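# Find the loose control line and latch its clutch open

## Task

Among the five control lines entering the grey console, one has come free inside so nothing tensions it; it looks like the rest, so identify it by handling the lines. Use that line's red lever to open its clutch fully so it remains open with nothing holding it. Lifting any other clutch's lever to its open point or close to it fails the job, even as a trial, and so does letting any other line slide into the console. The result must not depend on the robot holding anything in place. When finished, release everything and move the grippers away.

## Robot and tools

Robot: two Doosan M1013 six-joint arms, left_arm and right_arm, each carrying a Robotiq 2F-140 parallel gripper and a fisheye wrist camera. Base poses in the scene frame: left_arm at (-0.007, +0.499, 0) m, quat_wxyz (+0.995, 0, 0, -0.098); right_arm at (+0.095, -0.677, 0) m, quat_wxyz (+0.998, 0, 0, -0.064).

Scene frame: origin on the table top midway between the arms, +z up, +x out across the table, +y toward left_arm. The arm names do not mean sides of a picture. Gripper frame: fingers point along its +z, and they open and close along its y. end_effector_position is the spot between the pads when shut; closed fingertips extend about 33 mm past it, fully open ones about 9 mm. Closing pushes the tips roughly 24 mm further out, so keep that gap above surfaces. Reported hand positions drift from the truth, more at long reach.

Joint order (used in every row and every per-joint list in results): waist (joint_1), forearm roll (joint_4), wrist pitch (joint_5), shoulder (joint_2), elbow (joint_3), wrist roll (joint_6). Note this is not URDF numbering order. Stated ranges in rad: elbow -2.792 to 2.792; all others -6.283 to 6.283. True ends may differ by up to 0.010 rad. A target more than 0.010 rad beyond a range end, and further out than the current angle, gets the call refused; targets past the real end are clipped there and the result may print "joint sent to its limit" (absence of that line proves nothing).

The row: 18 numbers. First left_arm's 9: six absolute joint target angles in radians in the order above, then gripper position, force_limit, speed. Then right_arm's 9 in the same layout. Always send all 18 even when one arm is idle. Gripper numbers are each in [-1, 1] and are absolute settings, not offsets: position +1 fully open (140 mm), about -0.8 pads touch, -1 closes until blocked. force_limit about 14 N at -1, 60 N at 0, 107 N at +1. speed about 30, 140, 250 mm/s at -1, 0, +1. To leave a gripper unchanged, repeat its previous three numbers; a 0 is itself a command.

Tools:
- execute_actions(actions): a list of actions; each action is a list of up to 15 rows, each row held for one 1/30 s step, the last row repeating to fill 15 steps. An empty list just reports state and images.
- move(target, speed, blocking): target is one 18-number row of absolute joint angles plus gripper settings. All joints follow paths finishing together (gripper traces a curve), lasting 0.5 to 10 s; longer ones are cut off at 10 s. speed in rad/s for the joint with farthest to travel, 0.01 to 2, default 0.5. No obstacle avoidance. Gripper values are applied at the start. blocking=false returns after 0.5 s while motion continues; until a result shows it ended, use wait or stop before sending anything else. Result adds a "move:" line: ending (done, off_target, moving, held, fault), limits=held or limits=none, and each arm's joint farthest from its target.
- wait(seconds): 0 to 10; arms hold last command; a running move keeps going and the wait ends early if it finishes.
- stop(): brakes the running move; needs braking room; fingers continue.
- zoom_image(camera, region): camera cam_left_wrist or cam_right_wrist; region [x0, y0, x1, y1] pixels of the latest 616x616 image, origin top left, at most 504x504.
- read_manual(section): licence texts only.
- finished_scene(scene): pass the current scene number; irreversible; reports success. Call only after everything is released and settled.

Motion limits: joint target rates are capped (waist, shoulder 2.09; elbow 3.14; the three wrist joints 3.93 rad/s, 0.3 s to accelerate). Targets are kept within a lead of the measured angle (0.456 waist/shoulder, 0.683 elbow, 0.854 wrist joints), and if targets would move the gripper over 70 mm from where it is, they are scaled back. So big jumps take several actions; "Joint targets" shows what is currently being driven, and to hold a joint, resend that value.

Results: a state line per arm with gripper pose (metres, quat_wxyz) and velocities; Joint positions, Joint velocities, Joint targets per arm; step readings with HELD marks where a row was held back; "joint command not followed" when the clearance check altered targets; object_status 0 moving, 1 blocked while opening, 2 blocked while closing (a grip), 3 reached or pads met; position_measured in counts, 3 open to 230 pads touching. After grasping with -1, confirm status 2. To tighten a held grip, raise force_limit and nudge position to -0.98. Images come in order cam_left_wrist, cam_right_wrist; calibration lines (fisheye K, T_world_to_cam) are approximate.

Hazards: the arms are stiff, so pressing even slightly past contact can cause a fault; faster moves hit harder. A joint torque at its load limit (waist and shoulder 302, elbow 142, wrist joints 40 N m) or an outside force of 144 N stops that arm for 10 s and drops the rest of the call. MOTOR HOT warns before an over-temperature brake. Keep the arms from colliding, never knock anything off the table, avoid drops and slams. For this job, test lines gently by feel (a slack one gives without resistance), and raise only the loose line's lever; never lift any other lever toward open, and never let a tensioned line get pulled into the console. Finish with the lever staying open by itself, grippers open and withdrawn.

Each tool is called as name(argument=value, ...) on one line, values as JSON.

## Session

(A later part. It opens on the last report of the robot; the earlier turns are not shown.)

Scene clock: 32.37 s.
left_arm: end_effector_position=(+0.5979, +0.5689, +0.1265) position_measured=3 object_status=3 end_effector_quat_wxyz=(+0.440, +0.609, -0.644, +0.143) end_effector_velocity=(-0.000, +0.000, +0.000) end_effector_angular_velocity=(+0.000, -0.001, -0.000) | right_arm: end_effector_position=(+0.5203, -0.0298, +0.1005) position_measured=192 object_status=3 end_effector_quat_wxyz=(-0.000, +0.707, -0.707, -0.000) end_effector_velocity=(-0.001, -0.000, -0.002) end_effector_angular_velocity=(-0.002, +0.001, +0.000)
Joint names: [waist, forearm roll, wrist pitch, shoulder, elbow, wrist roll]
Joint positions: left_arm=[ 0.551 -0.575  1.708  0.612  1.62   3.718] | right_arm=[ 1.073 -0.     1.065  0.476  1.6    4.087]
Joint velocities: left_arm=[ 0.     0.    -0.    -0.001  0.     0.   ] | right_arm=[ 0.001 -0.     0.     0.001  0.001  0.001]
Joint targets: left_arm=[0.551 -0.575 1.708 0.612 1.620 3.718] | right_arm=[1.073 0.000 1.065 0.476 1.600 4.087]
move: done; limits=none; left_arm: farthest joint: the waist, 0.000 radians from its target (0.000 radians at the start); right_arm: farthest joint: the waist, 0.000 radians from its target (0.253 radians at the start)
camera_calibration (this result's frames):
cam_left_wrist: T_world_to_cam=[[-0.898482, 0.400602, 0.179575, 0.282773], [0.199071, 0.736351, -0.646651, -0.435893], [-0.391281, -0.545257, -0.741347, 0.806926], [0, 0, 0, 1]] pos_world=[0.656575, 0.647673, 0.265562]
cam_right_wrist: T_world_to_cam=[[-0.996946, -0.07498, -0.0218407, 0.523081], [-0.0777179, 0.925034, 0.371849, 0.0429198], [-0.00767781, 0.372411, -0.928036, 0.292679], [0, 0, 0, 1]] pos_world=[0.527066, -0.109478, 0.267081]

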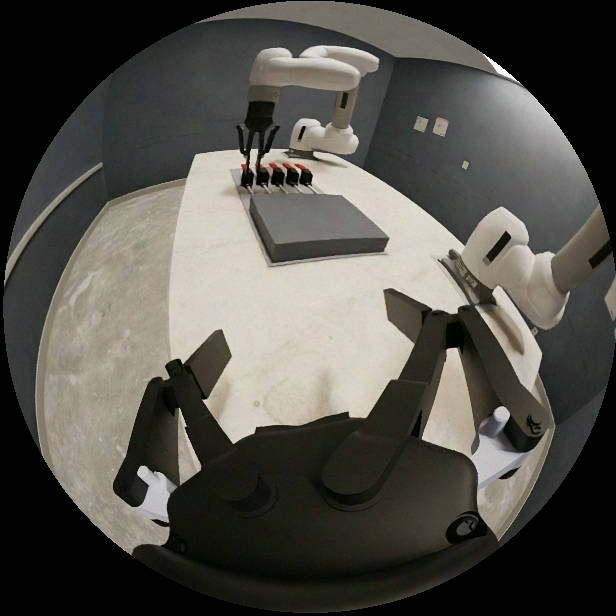

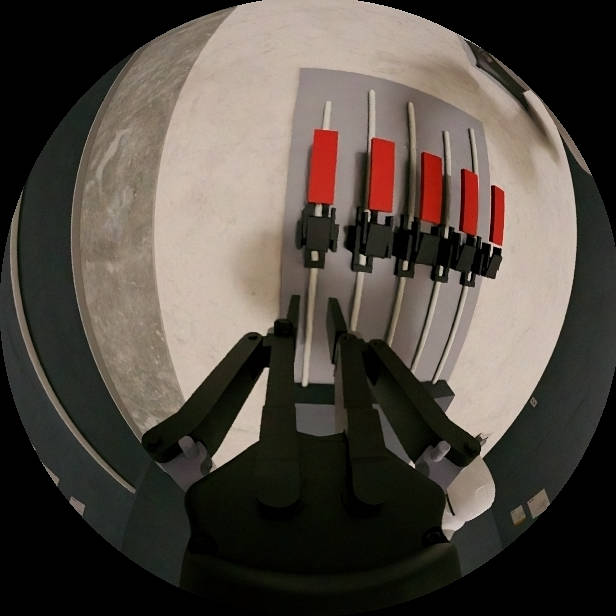

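move(target=[0.551,-0.575,1.708,0.612,1.62,3.718,1,0,0, 1.109,0,1.055,0.560,1.526,4.123,-0.5,-1,0], speed=0.3)

move(target=[0.551,-0.575,1.708,0.612,1.62,3.718,1,0,0, 1.109,0,1.010,0.5845,1.547,4.123,-0.5,-1,0], speed=0.1)

move(target=[0.551,-0.575,1.708,0.612,1.62,3.718,1,0,0, 1.109,0,1.010,0.5845,1.547,4.123,-1,-1,-0.5])

move(target=[0.551,-0.575,1.708,0.612,1.62,3.718,1,0,0, 1.109,0,1.055,0.560,1.526,4.123,-1,-1,-0.5], speed=0.04)

Scene clock: 33.50 s.
left_arm: end_effector_position=(+0.5979, +0.5689, +0.1265) position_measured=3 object_status=3 end_effector_quat_wxyz=(+0.440, +0.609, -0.644, +0.143) end_effector_velocity=(-0.000, +0.001, +0.000) end_effector_angular_velocity=(-0.001, -0.001, +0.001) | right_arm: end_effector_position=(+0.5204, +0.0204, +0.0699) position_measured=192 object_status=3 end_effector_quat_wxyz=(-0.000, +0.707, -0.707, -0.000) end_effector_velocity=(-0.001, -0.001, -0.001) end_effector_angular_velocity=(-0.001, +0.001, +0.000)
Joint names: [waist, forearm roll, wrist pitch, shoulder, elbow, wrist roll]
Joint positions: left_arm=[ 0.551 -0.575  1.708  0.612  1.62   3.718] | right_arm=[ 1.109 -0.     1.055  0.56   1.526  4.123]
Joint velocities: left_arm=[ 0.001 -0.     0.    -0.     0.     0.001] | right_arm=[ 0.     0.    -0.     0.     0.001  0.   ]
Joint targets: left_arm=[0.551 -0.575 1.708 0.612 1.620 3.718] | right_arm=[1.109 0.000 1.055 0.560 1.526 4.123]
move: done; limits=none; left_arm: farthest joint: the waist, 0.000 radians from its target (0.000 radians at the start); right_arm: farthest joint: the waist, 0.000 radians from its target (0.036 radians at the start)
camera_calibration (this result's frames):
cam_left_wrist: T_world_to_cam=[[-0.898482, 0.400602, 0.179575, 0.282773], [0.199071, 0.736351, -0.646651, -0.435893], [-0.391281, -0.545256, -0.741347, 0.806926], [0, 0, 0, 1]] pos_world=[0.656575, 0.647673, 0.265562]
cam_right_wrist: T_world_to_cam=[[-0.996943, -0.075019, -0.0218367, 0.526239], [-0.0777524, 0.92502, 0.371877, 0.0078598], [-0.00769846, 0.372438, -0.928025, 0.245536], [0, 0, 0, 1]] pos_world=[0.527132, -0.0592394, 0.236432]

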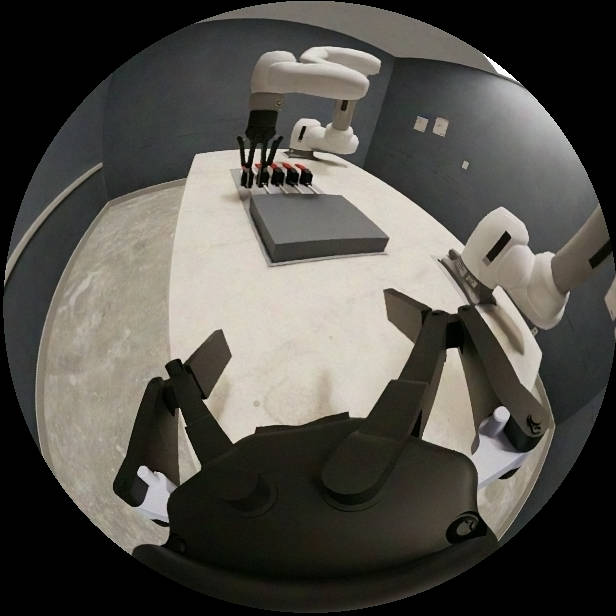

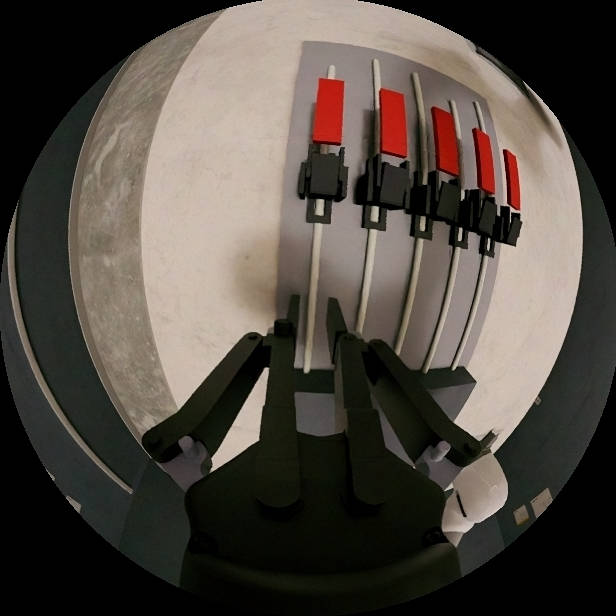

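Scene clock: 34.27 s.
left_arm: end_effector_position=(+0.5979, +0.5689, +0.1265) position_measured=3 object_status=3 end_effector_quat_wxyz=(+0.440, +0.609, -0.644, +0.143) end_effector_velocity=(+0.000, -0.000, -0.000) end_effector_angular_velocity=(+0.000, +0.000, -0.000) | right_arm: end_effector_position=(+0.5201, +0.0201, +0.0398) position_measured=192 object_status=3 end_effector_quat_wxyz=(-0.000, +0.707, -0.707, -0.000) end_effector_velocity=(-0.000, +0.000, -0.000) end_effector_angular_velocity=(+0.000, +0.000, -0.000)
Joint names: [waist, forearm roll, wrist pitch, shoulder, elbow, wrist roll]
Joint positions: left_arm=[ 0.551 -0.575  1.708  0.612  1.62   3.718] | right_arm=[ 1.109 -0.     1.01   0.584  1.547  4.123]
Joint velocities: left_arm=[-0.  0. -0. -0.  0. -0.] | right_arm=[-0.  0. -0.  0.  0. -0.]
Joint targets: left_arm=[0.551 -0.575 1.708 0.612 1.620 3.718] | right_arm=[1.109 0.000 1.010 0.585 1.547 4.123]
move: done; limits=none; left_arm: farthest joint: the waist, 0.000 radians from its target (0.000 radians at the start); right_arm: farthest joint: the waist, 0.000 radians from its target (0.000 radians at the start)
camera_calibration (this result's frames):
cam_left_wrist: T_world_to_cam=[[-0.898482, 0.400602, 0.179576, 0.282773], [0.19907, 0.736351, -0.646651, -0.435893], [-0.391281, -0.545257, -0.741347, 0.806926], [0, 0, 0, 1]] pos_world=[0.656575, 0.647672, 0.265562]
cam_right_wrist: T_world_to_cam=[[-0.996947, -0.0750466, -0.0215353, 0.525307], [-0.0776687, 0.925169, 0.371523, 0.0192893], [-0.00795772, 0.372061, -0.928174, 0.217901], [0, 0, 0, 1]] pos_world=[0.526935, -0.0594959, 0.206396]

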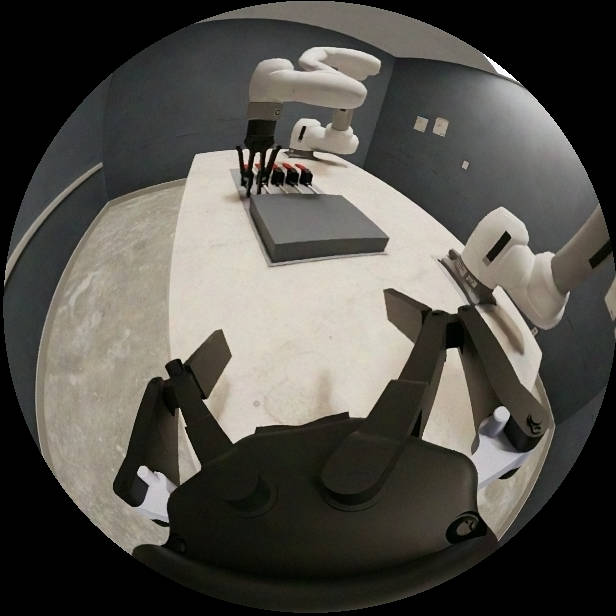

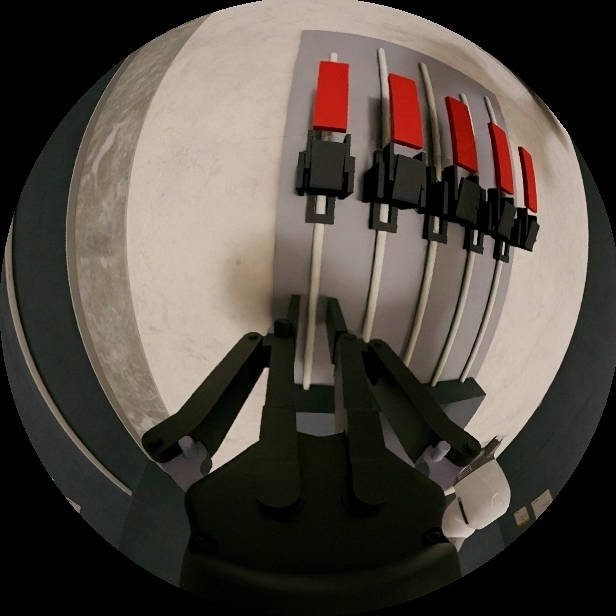

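Scene clock: 34.97 s.
left_arm: end_effector_position=(+0.5979, +0.5689, +0.1265) position_measured=3 object_status=3 end_effector_quat_wxyz=(+0.440, +0.609, -0.644, +0.143) end_effector_velocity=(-0.000, +0.000, +0.000) end_effector_angular_velocity=(-0.000, +0.001, +0.000) | right_arm: end_effector_position=(+0.5201, +0.0201, +0.0398) position_measured=219 object_status=2 end_effector_quat_wxyz=(-0.000, +0.707, -0.707, -0.000) end_effector_velocity=(-0.001, -0.001, -0.002) end_effector_angular_velocity=(-0.003, +0.002, +0.000)
Joint names: [waist, forearm roll, wrist pitch, shoulder, elbow, wrist roll]
Joint positions: left_arm=[ 0.551 -0.575  1.708  0.612  1.62   3.718] | right_arm=[ 1.109 -0.     1.01   0.584  1.547  4.123]
Joint velocities: left_arm=[ 0.001  0.     0.001 -0.     0.    -0.   ] | right_arm=[ 0.    -0.     0.     0.001  0.003 -0.   ]
Joint targets: left_arm=[0.551 -0.575 1.708 0.612 1.620 3.718] | right_arm=[1.109 0.000 1.010 0.585 1.547 4.123]
move: done; limits=none; left_arm: farthest joint: the waist, 0.000 radians from its target (0.000 radians at the start); right_arm: farthest joint: the waist, 0.000 radians from its target (0.000 radians at the start)
camera_calibration (this result's frames):
cam_left_wrist: T_world_to_cam=[[-0.898482, 0.400602, 0.179576, 0.282773], [0.19907, 0.736351, -0.646651, -0.435893], [-0.391281, -0.545256, -0.741347, 0.806926], [0, 0, 0, 1]] pos_world=[0.656575, 0.647673, 0.265562]
cam_right_wrist: T_world_to_cam=[[-0.996948, -0.0750467, -0.0215142, 0.525297], [-0.0776612, 0.92518, 0.371498, 0.0193065], [-0.00797523, 0.372035, -0.928184, 0.217888], [0, 0, 0, 1]] pos_world=[0.526931, -0.0595022, 0.206369]

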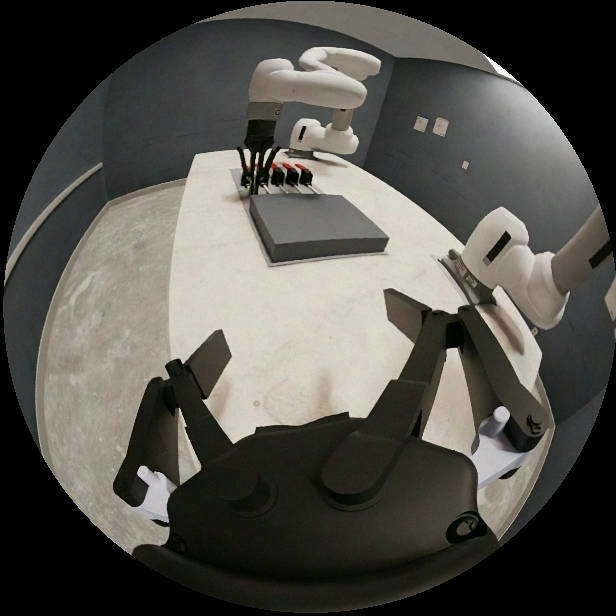

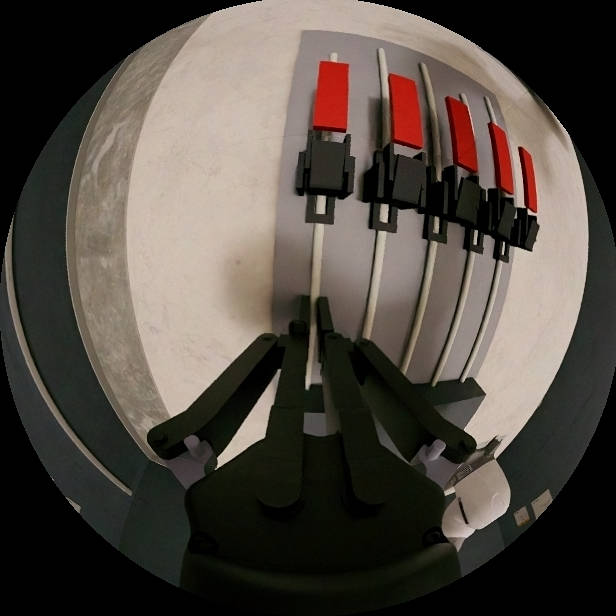

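Scene clock: 36.33 s.
left_arm: end_effector_position=(+0.5979, +0.5689, +0.1265) position_measured=3 object_status=3 end_effector_quat_wxyz=(+0.440, +0.609, -0.644, +0.143) end_effector_velocity=(-0.000, +0.000, -0.001) end_effector_angular_velocity=(-0.000, +0.001, +0.001) | right_arm: end_effector_position=(+0.5204, +0.0204, +0.0698) position_measured=220 object_status=2 end_effector_quat_wxyz=(-0.000, +0.707, -0.707, -0.000) end_effector_velocity=(-0.000, -0.000, -0.001) end_effector_angular_velocity=(-0.001, +0.001, +0.000)
Joint names: [waist, forearm roll, wrist pitch, shoulder, elbow, wrist roll]
Joint positions: left_arm=[ 0.551 -0.575  1.708  0.612  1.62   3.718] | right_arm=[1.109 0.    1.055 0.56  1.526 4.123]
Joint velocities: left_arm=[0.001 0.    0.    0.001 0.    0.   ] | right_arm=[-0.     0.     0.     0.001  0.    -0.   ]
Joint targets: left_arm=[0.551 -0.575 1.708 0.612 1.620 3.718] | right_arm=[1.109 0.000 1.055 0.560 1.526 4.123]
move: done; limits=none; left_arm: farthest joint: the waist, 0.000 radians from its target (0.000 radians at the start); right_arm: farthest joint: the waist, 0.000 radians from its target (0.000 radians at the start)
camera_calibration (this result's frames):
cam_left_wrist: T_world_to_cam=[[-0.898482, 0.400602, 0.179575, 0.282773], [0.199071, 0.736351, -0.646651, -0.435893], [-0.391281, -0.545257, -0.741347, 0.806926], [0, 0, 0, 1]] pos_world=[0.656575, 0.647672, 0.265562]
cam_right_wrist: T_world_to_cam=[[-0.996943, -0.0750282, -0.0217865, 0.526211], [-0.0777424, 0.925032, 0.371849, 0.00786066], [-0.00774591, 0.372406, -0.928038, 0.245503], [0, 0, 0, 1]] pos_world=[0.527115, -0.0592175, 0.236377]

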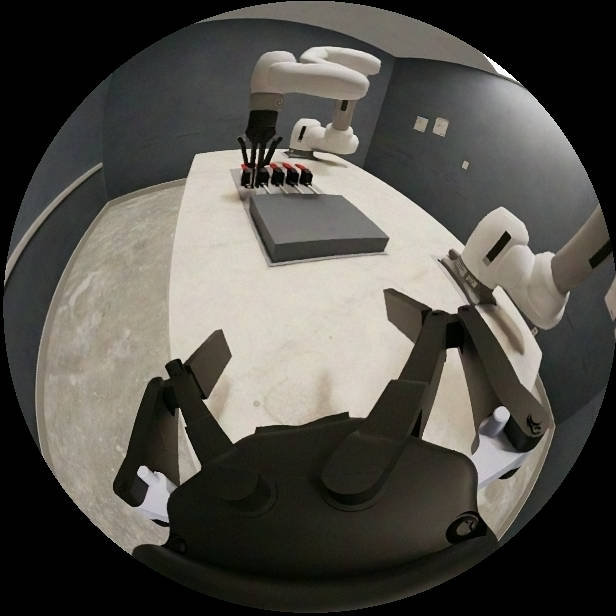

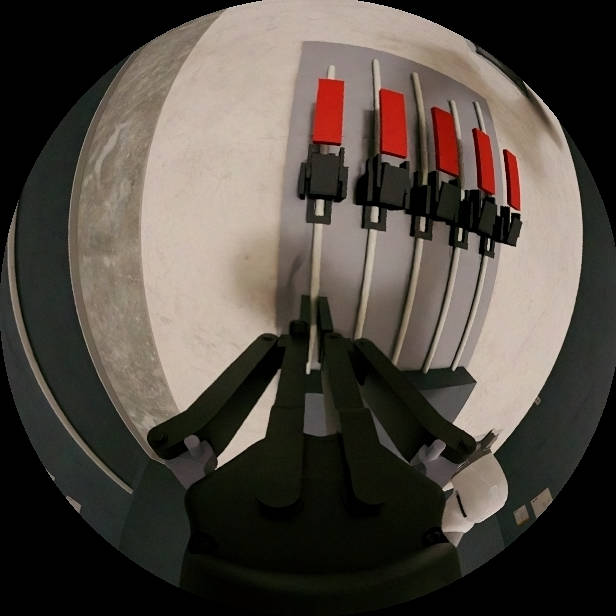

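move(target=[0.551,-0.575,1.708,0.612,1.62,3.718,1,0,0, 1.07,0,1.055,0.560,1.526,4.084,-1,-1,-0.5], speed=0.04)

move(target=[0.551,-0.575,1.708,0.612,1.62,3.718,1,0,0, 1.07,0,1.055,0.560,1.526,4.084,-0.5,-1,0])

wait(seconds=1)

Scene clock: 38.00 s.
left_arm: end_effector_position=(+0.5979, +0.5689, +0.1265) position_measured=3 object_status=3 end_effector_quat_wxyz=(+0.440, +0.609, -0.644, +0.143) end_effector_velocity=(-0.000, -0.000, -0.000) end_effector_angular_velocity=(-0.000, +0.002, +0.000) | right_arm: end_effector_position=(+0.5472, +0.0033, +0.0699) position_measured=220 object_status=2 end_effector_quat_wxyz=(-0.000, +0.707, -0.707, -0.000) end_effector_velocity=(-0.001, -0.001, -0.001) end_effector_angular_velocity=(-0.001, +0.002, -0.000)
Joint names: [waist, forearm roll, wrist pitch, shoulder, elbow, wrist roll]
Joint positions: left_arm=[ 0.551 -0.575  1.708  0.612  1.62   3.718] | right_arm=[ 1.07  -0.     1.055  0.56   1.526  4.084]
Joint velocities: left_arm=[-0.    -0.     0.001  0.001 -0.    -0.001] | right_arm=[-0.     0.001 -0.     0.     0.001 -0.   ]
Joint targets: left_arm=[0.551 -0.575 1.708 0.612 1.620 3.718] | right_arm=[1.070 0.000 1.055 0.560 1.526 4.084]
move: done; limits=none; left_arm: farthest joint: the waist, 0.000 radians from its target (0.000 radians at the start); right_arm: farthest joint: the waist, 0.000 radians from its target (0.039 radians at the start)
camera_calibration (this result's frames):
cam_left_wrist: T_world_to_cam=[[-0.898482, 0.400602, 0.179575, 0.282773], [0.199071, 0.736351, -0.646651, -0.435893], [-0.391281, -0.545257, -0.741347, 0.806926], [0, 0, 0, 1]] pos_world=[0.656575, 0.647672, 0.265562]
cam_right_wrist: T_world_to_cam=[[-0.99694, -0.0750531, -0.0218582, 0.551713], [-0.0777921, 0.925022, 0.371864, 0.0257717], [-0.00769024, 0.372426, -0.92803, 0.252077], [0, 0, 0, 1]] pos_world=[0.553968, -0.0763117, 0.236411]

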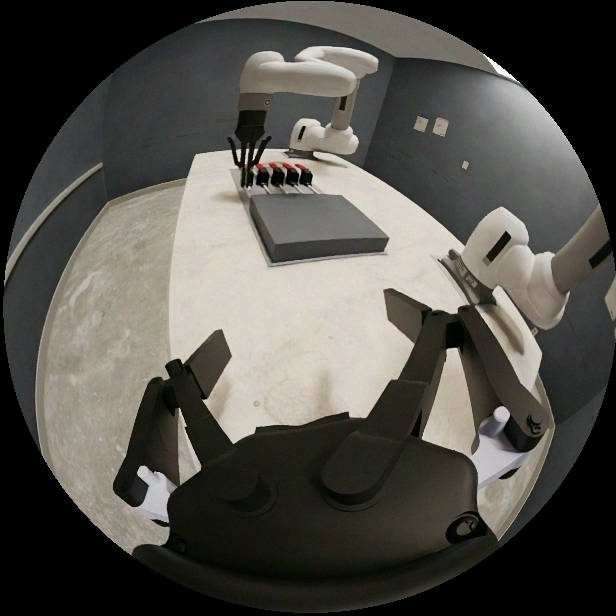

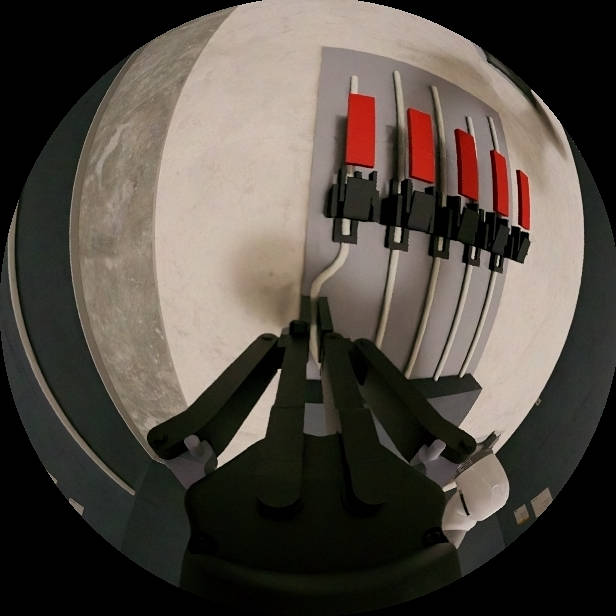

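Scene clock: 38.70 s.
left_arm: end_effector_position=(+0.5979, +0.5689, +0.1265) position_measured=3 object_status=3 end_effector_quat_wxyz=(+0.440, +0.609, -0.644, +0.143) end_effector_velocity=(+0.000, +0.000, -0.000) end_effector_angular_velocity=(-0.000, +0.000, +0.000) | right_arm: end_effector_position=(+0.5472, +0.0033, +0.0698) position_measured=192 object_status=3 end_effector_quat_wxyz=(-0.000, +0.707, -0.707, -0.000) end_effector_velocity=(-0.000, -0.000, +0.000) end_effector_angular_velocity=(+0.000, -0.000, -0.000)
Joint names: [waist, forearm roll, wrist pitch, shoulder, elbow, wrist roll]
Joint positions: left_arm=[ 0.551 -0.575  1.708  0.612  1.62   3.718] | right_arm=[ 1.07  -0.     1.055  0.56   1.526  4.084]
Joint velocities: left_arm=[ 0. -0.  0.  0. -0. -0.] | right_arm=[-0.     0.    -0.    -0.001  0.     0.   ]
Joint targets: left_arm=[0.551 -0.575 1.708 0.612 1.620 3.718] | right_arm=[1.070 0.000 1.055 0.560 1.526 4.084]
move: done; limits=none; left_arm: farthest joint: the waist, 0.000 radians from its target (0.000 radians at the start); right_arm: farthest joint: the waist, 0.000 radians from its target (0.000 radians at the start)
camera_calibration (this result's frames):
cam_left_wrist: T_world_to_cam=[[-0.898482, 0.400602, 0.179575, 0.282773], [0.199071, 0.736351, -0.646651, -0.435893], [-0.391281, -0.545257, -0.741347, 0.806926], [0, 0, 0, 1]] pos_world=[0.656575, 0.647672, 0.265562]
cam_right_wrist: T_world_to_cam=[[-0.996941, -0.0750384, -0.0218462, 0.551725], [-0.0777741, 0.925029, 0.371851, 0.0257824], [-0.00769473, 0.372413, -0.928035, 0.252073], [0, 0, 0, 1]] pos_world=[0.553983, -0.0763241, 0.236399]

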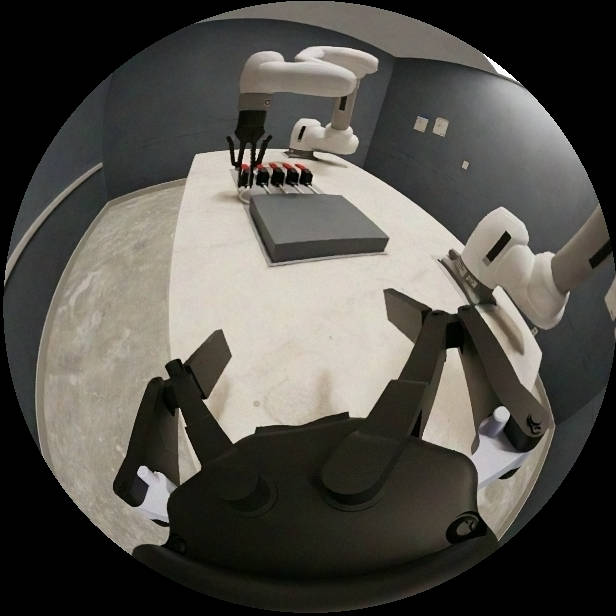

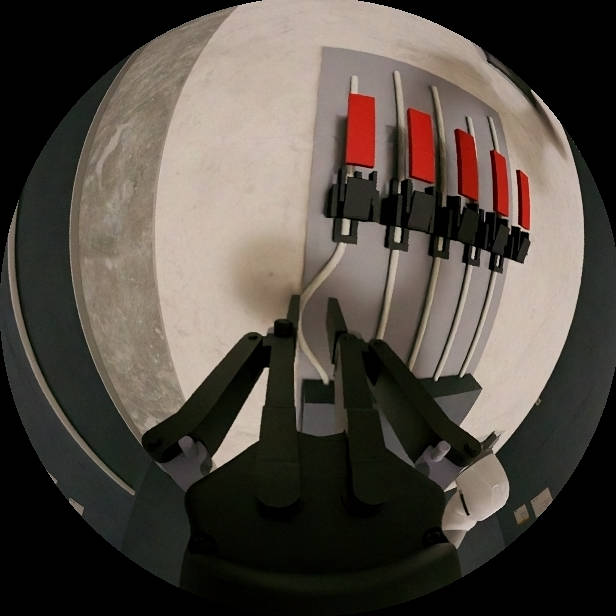

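Scene clock: 39.70 s.
left_arm: end_effector_position=(+0.5979, +0.5689, +0.1265) position_measured=3 object_status=3 end_effector_quat_wxyz=(+0.440, +0.609, -0.644, +0.143) end_effector_velocity=(-0.000, +0.000, +0.000) end_effector_angular_velocity=(-0.001, -0.000, -0.000) | right_arm: end_effector_position=(+0.5472, +0.0033, +0.0698) position_measured=192 object_status=3 end_effector_quat_wxyz=(-0.000, +0.707, -0.707, -0.000) end_effector_velocity=(+0.000, +0.000, +0.001) end_effector_angular_velocity=(+0.001, -0.001, +0.000)
Joint names: [waist, forearm roll, wrist pitch, shoulder, elbow, wrist roll]
Joint positions: left_arm=[ 0.551 -0.575  1.708  0.612  1.62   3.718] | right_arm=[ 1.07  -0.     1.055  0.56   1.526  4.084]
Joint velocities: left_arm=[ 0.     0.     0.    -0.     0.     0.001] | right_arm=[ 0.     0.     0.    -0.001 -0.001 -0.   ]
Joint targets: left_arm=[0.551 -0.575 1.708 0.612 1.620 3.718] | right_arm=[1.070 0.000 1.055 0.560 1.526 4.084]
wait: 1.00 s; at rest by 0.17 s
camera_calibration (this result's frames):
cam_left_wrist: T_world_to_cam=[[-0.898482, 0.400602, 0.179575, 0.282773], [0.199071, 0.736351, -0.646651, -0.435893], [-0.391281, -0.545257, -0.741347, 0.806926], [0, 0, 0, 1]] pos_world=[0.656575, 0.647672, 0.265562]
cam_right_wrist: T_world_to_cam=[[-0.996942, -0.0750383, -0.0218327, 0.551721], [-0.0777691, 0.925035, 0.371836, 0.0257861], [-0.00770591, 0.372397, -0.928042, 0.252081], [0, 0, 0, 1]] pos_world=[0.553981, -0.0763271, 0.236399]

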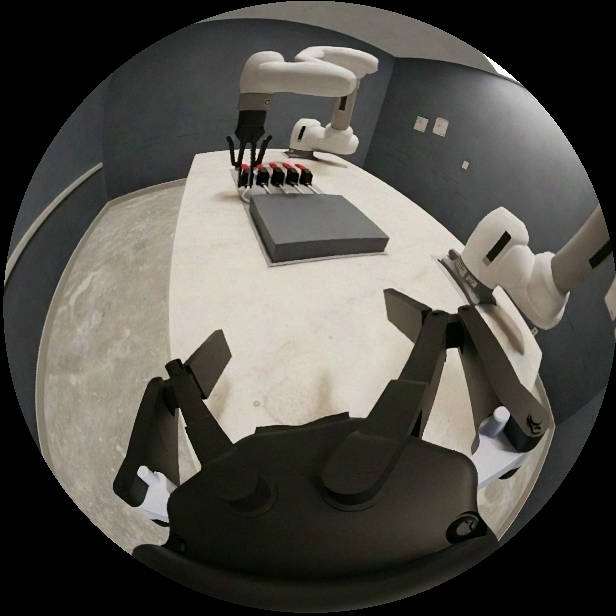

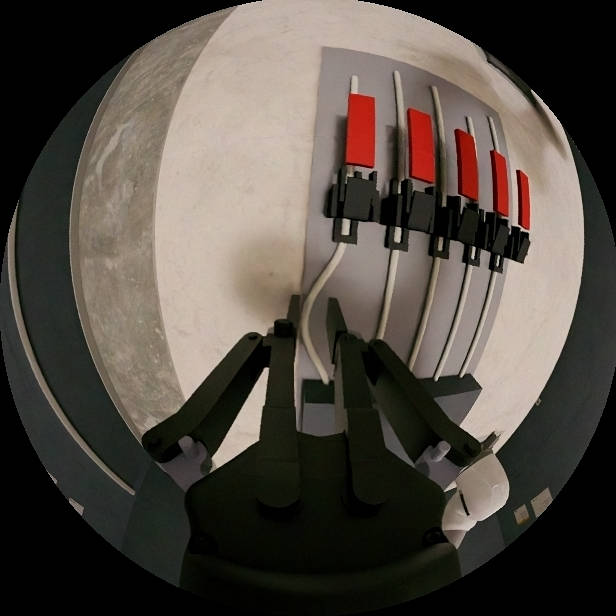

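move(target=[0.551,-0.575,1.708,0.612,1.62,3.718,1,0,0, 1.07,0,1.13,0.52,1.49,4.084,-0.38,-1,0], speed=0.3)

move(target=[0.551,-0.575,1.708,0.612,1.62,3.718,1,0,0, 0.928,0,0.995,0.289,1.858,3.942,-0.38,-1,0], speed=0.5)

move(target=[0.551,-0.575,1.708,0.612,1.62,3.718,1,0,0, 0.928,0,0.909,0.336,1.896,3.942,-0.38,-1,0], speed=0.1)

move(target=[0.551,-0.575,1.708,0.612,1.62,3.718,1,0,0, 0.928,0,0.909,0.336,1.896,3.942,-1,-0.6,-0.5])

Scene clock: 41.33 s.
left_arm: end_effector_position=(+0.5979, +0.5689, +0.1265) position_measured=3 object_status=3 end_effector_quat_wxyz=(+0.440, +0.609, -0.644, +0.143) end_effector_velocity=(-0.000, -0.000, -0.000) end_effector_angular_velocity=(+0.000, +0.001, +0.000) | right_arm: end_effector_position=(+0.5464, +0.0021, +0.1203) position_measured=177 object_status=3 end_effector_quat_wxyz=(-0.001, +0.707, -0.707, -0.000) end_effector_velocity=(+0.001, +0.001, +0.001) end_effector_angular_velocity=(+0.001, -0.001, +0.000)
Joint names: [waist, forearm roll, wrist pitch, shoulder, elbow, wrist roll]
Joint positions: left_arm=[ 0.551 -0.575  1.708  0.612  1.62   3.718] | right_arm=[1.07  0.    1.13  0.52  1.49  4.084]
Joint velocities: left_arm=[-0.     0.     0.     0.     0.    -0.001] | right_arm=[-0.    -0.     0.    -0.    -0.002 -0.   ]
Joint targets: left_arm=[0.551 -0.575 1.708 0.612 1.620 3.718] | right_arm=[1.070 0.000 1.130 0.520 1.490 4.084]
move: done; limits=none; left_arm: farthest joint: the waist, 0.000 radians from its target (0.000 radians at the start); right_arm: farthest joint: the waist, 0.000 radians from its target (0.000 radians at the start)
camera_calibration (this result's frames):
cam_left_wrist: T_world_to_cam=[[-0.898482, 0.400602, 0.179575, 0.282773], [0.199071, 0.736351, -0.646651, -0.435893], [-0.391281, -0.545257, -0.741347, 0.806926], [0, 0, 0, 1]] pos_world=[0.656575, 0.647673, 0.265562]
cam_right_wrist: T_world_to_cam=[[-0.996932, -0.0749943, -0.0224082, 0.551947], [-0.0779372, 0.924746, 0.372518, 0.00805458], [-0.00721485, 0.373122, -0.927754, 0.299], [0, 0, 0, 1]] pos_world=[0.553039, -0.077619, 0.286766]

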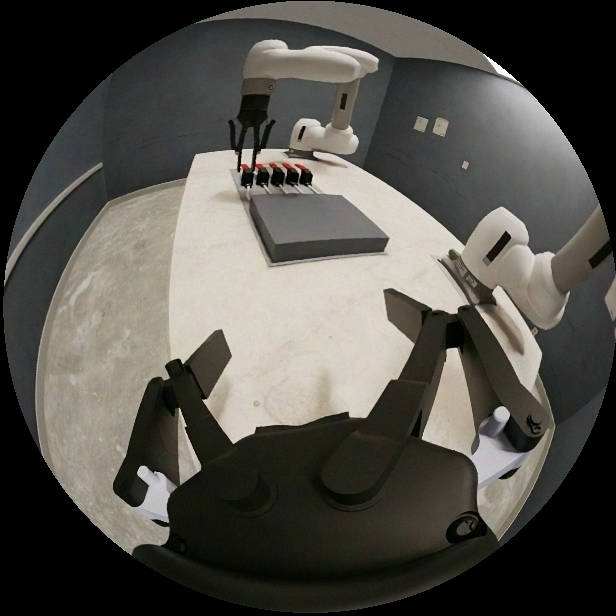

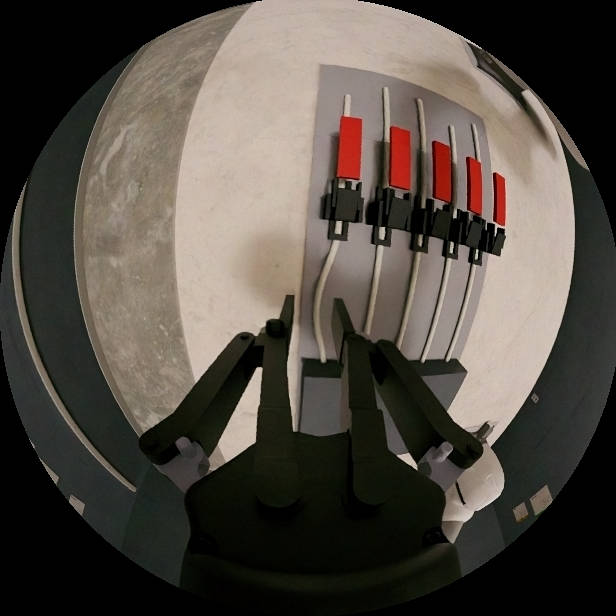

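Scene clock: 42.50 s.
left_arm: end_effector_position=(+0.5979, +0.5689, +0.1265) position_measured=3 object_status=3 end_effector_quat_wxyz=(+0.440, +0.609, -0.644, +0.143) end_effector_velocity=(-0.000, -0.000, +0.000) end_effector_angular_velocity=(-0.000, +0.000, -0.001) | right_arm: end_effector_position=(+0.5201, -0.1899, +0.1097) position_measured=177 object_status=3 end_effector_quat_wxyz=(+0.000, +0.707, -0.707, +0.000) end_effector_velocity=(+0.000, -0.000, +0.000) end_effector_angular_velocity=(+0.000, -0.000, -0.000)
Joint names: [waist, forearm roll, wrist pitch, shoulder, elbow, wrist roll]
Joint positions: left_arm=[ 0.551 -0.575  1.708  0.612  1.62   3.718] | right_arm=[ 0.928 -0.     0.995  0.289  1.858  3.942]
Joint velocities: left_arm=[-0.001 -0.     0.    -0.     0.     0.   ] | right_arm=[-0.    -0.    -0.    -0.001  0.    -0.   ]
Joint targets: left_arm=[0.551 -0.575 1.708 0.612 1.620 3.718] | right_arm=[0.928 0.000 0.995 0.289 1.858 3.942]
move: done; limits=none; left_arm: farthest joint: the waist, 0.000 radians from its target (0.000 radians at the start); right_arm: farthest joint: the waist, 0.000 radians from its target (0.142 radians at the start)
camera_calibration (this result's frames):
cam_left_wrist: T_world_to_cam=[[-0.898482, 0.400602, 0.179575, 0.282773], [0.199071, 0.736351, -0.646651, -0.435893], [-0.391281, -0.545257, -0.741347, 0.806926], [0, 0, 0, 1]] pos_world=[0.656575, 0.647672, 0.265562]
cam_right_wrist: T_world_to_cam=[[-0.996951, -0.0751014, -0.0211839, 0.510916], [-0.0775921, 0.92532, 0.371164, 0.187612], [-0.00827306, 0.371676, -0.928326, 0.360995], [0, 0, 0, 1]] pos_world=[0.526902, -0.269404, 0.276309]

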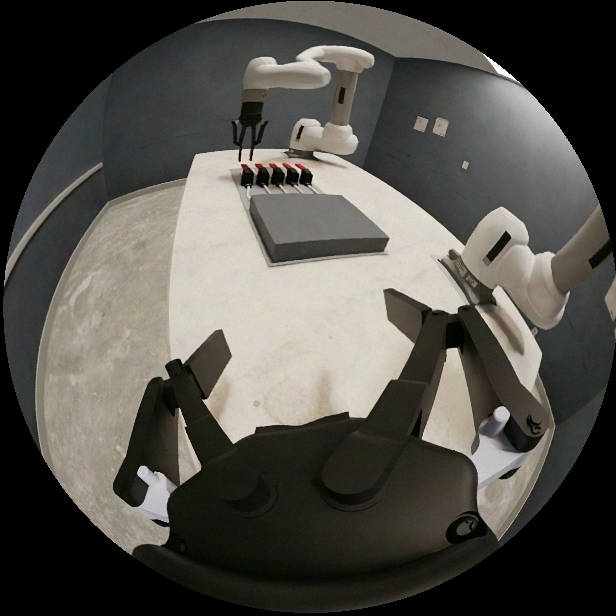

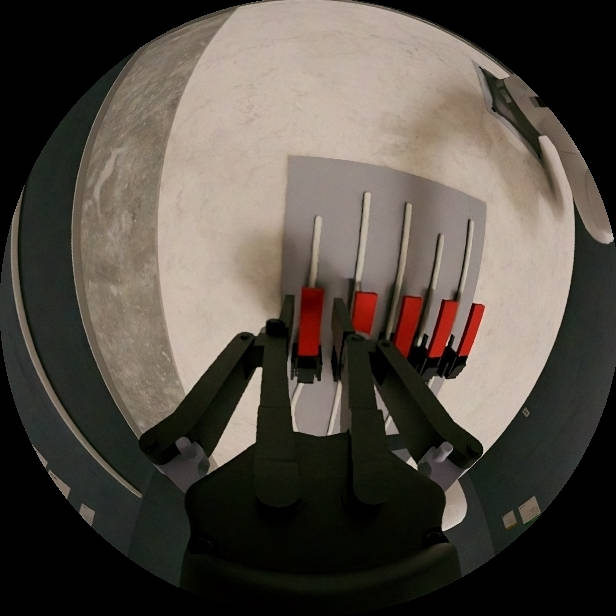

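Scene clock: 43.67 s.
left_arm: end_effector_position=(+0.5979, +0.5689, +0.1265) position_measured=3 object_status=3 end_effector_quat_wxyz=(+0.440, +0.609, -0.644, +0.143) end_effector_velocity=(-0.000, -0.000, -0.000) end_effector_angular_velocity=(-0.000, +0.000, -0.001) | right_arm: end_effector_position=(+0.5204, -0.1896, +0.0621) position_measured=177 object_status=3 end_effector_quat_wxyz=(-0.000, +0.707, -0.707, -0.000) end_effector_velocity=(+0.000, +0.000, +0.000) end_effector_angular_velocity=(+0.001, -0.001, -0.000)
Joint names: [waist, forearm roll, wrist pitch, shoulder, elbow, wrist roll]
Joint positions: left_arm=[ 0.551 -0.575  1.708  0.612  1.62   3.718] | right_arm=[0.928 0.    0.909 0.336 1.896 3.942]
Joint velocities: left_arm=[-0. -0.  0.  0.  0.  0.] | right_arm=[-0.    -0.    -0.    -0.    -0.001  0.   ]
Joint targets: left_arm=[0.551 -0.575 1.708 0.612 1.620 3.718] | right_arm=[0.928 0.000 0.909 0.336 1.896 3.942]
move: done; limits=none; left_arm: farthest joint: the waist, 0.000 radians from its target (0.000 radians at the start); right_arm: farthest joint: the waist, 0.000 radians from its target (0.000 radians at the start)
camera_calibration (this result's frames):
cam_left_wrist: T_world_to_cam=[[-0.898482, 0.400602, 0.179575, 0.282773], [0.199071, 0.736351, -0.646651, -0.435893], [-0.391281, -0.545257, -0.741347, 0.806926], [0, 0, 0, 1]] pos_world=[0.656575, 0.647673, 0.265562]
cam_right_wrist: T_world_to_cam=[[-0.996941, -0.0750264, -0.0219154, 0.51033], [-0.077789, 0.925043, 0.371813, 0.205015], [-0.0076231, 0.37238, -0.928049, 0.316434], [0, 0, 0, 1]] pos_world=[0.527129, -0.269193, 0.228623]

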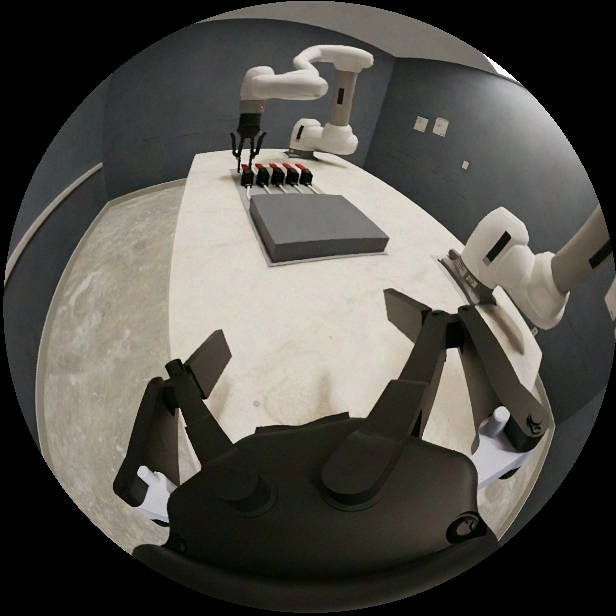

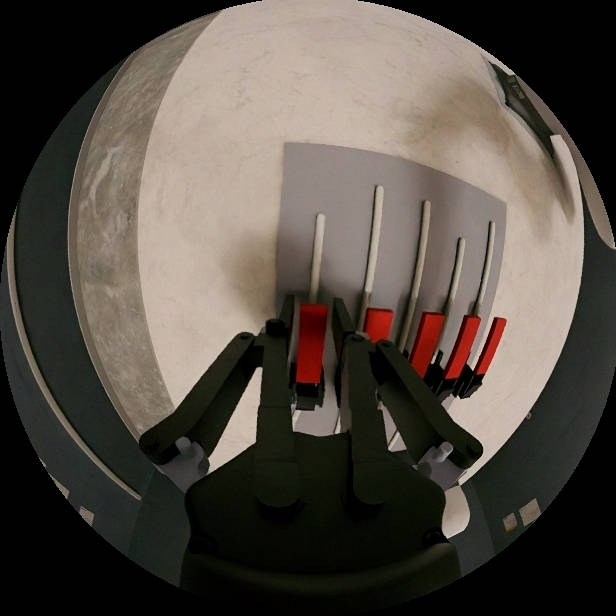

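Scene clock: 44.37 s.
left_arm: end_effector_position=(+0.5979, +0.5689, +0.1265) position_measured=3 object_status=3 end_effector_quat_wxyz=(+0.440, +0.609, -0.644, +0.143) end_effector_velocity=(-0.000, -0.000, +0.000) end_effector_angular_velocity=(-0.000, +0.000, -0.001) | right_arm: end_effector_position=(+0.5204, -0.1896, +0.0621) position_measured=199 object_status=2 end_effector_quat_wxyz=(-0.000, +0.707, -0.707, +0.000) end_effector_velocity=(-0.000, +0.000, +0.000) end_effector_angular_velocity=(+0.001, -0.000, +0.000)
Joint names: [waist, forearm roll, wrist pitch, shoulder, elbow, wrist roll]
Joint positions: left_arm=[ 0.551 -0.575  1.708  0.612  1.62   3.718] | right_arm=[ 0.928 -0.     0.909  0.336  1.896  3.942]
Joint velocities: left_arm=[-0.001 -0.     0.    -0.     0.    -0.   ] | right_arm=[ 0.  0.  0. -0. -0. -0.]
Joint targets: left_arm=[0.551 -0.575 1.708 0.612 1.620 3.718] | right_arm=[0.928 0.000 0.909 0.336 1.896 3.942]
move: done; limits=none; left_arm: farthest joint: the waist, 0.000 radians from its target (0.000 radians at the start); right_arm: farthest joint: the waist, 0.000 radians from its target (0.000 radians at the start)
camera_calibration (this result's frames):
cam_left_wrist: T_world_to_cam=[[-0.898482, 0.400602, 0.179575, 0.282773], [0.199071, 0.736351, -0.646651, -0.435893], [-0.391281, -0.545257, -0.741347, 0.806927], [0, 0, 0, 1]] pos_world=[0.656575, 0.647673, 0.265562]
cam_right_wrist: T_world_to_cam=[[-0.996942, -0.075004, -0.0219364, 0.51036], [-0.0777761, 0.925047, 0.371806, 0.20503], [-0.00759467, 0.372375, -0.928051, 0.316421], [0, 0, 0, 1]] pos_world=[0.527149, -0.269211, 0.228619]

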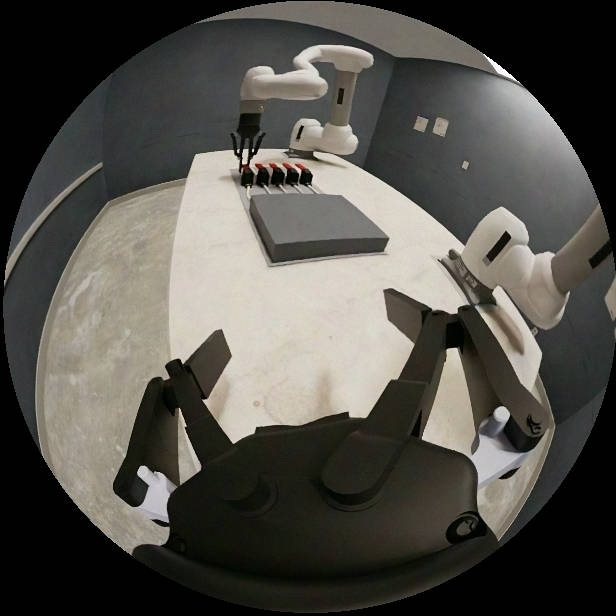

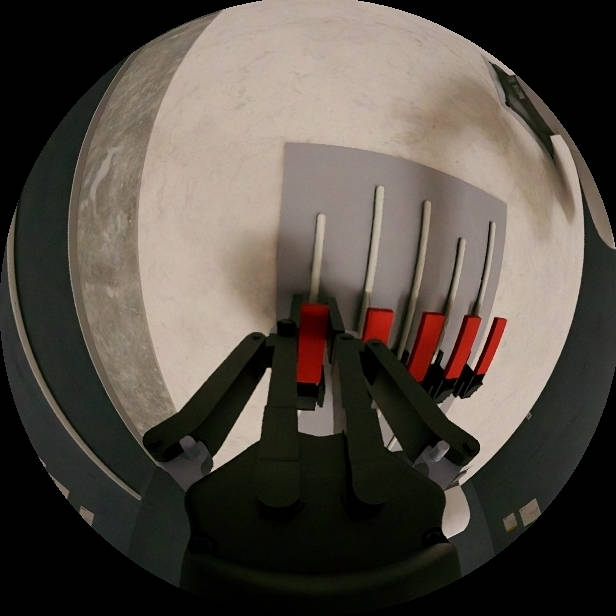

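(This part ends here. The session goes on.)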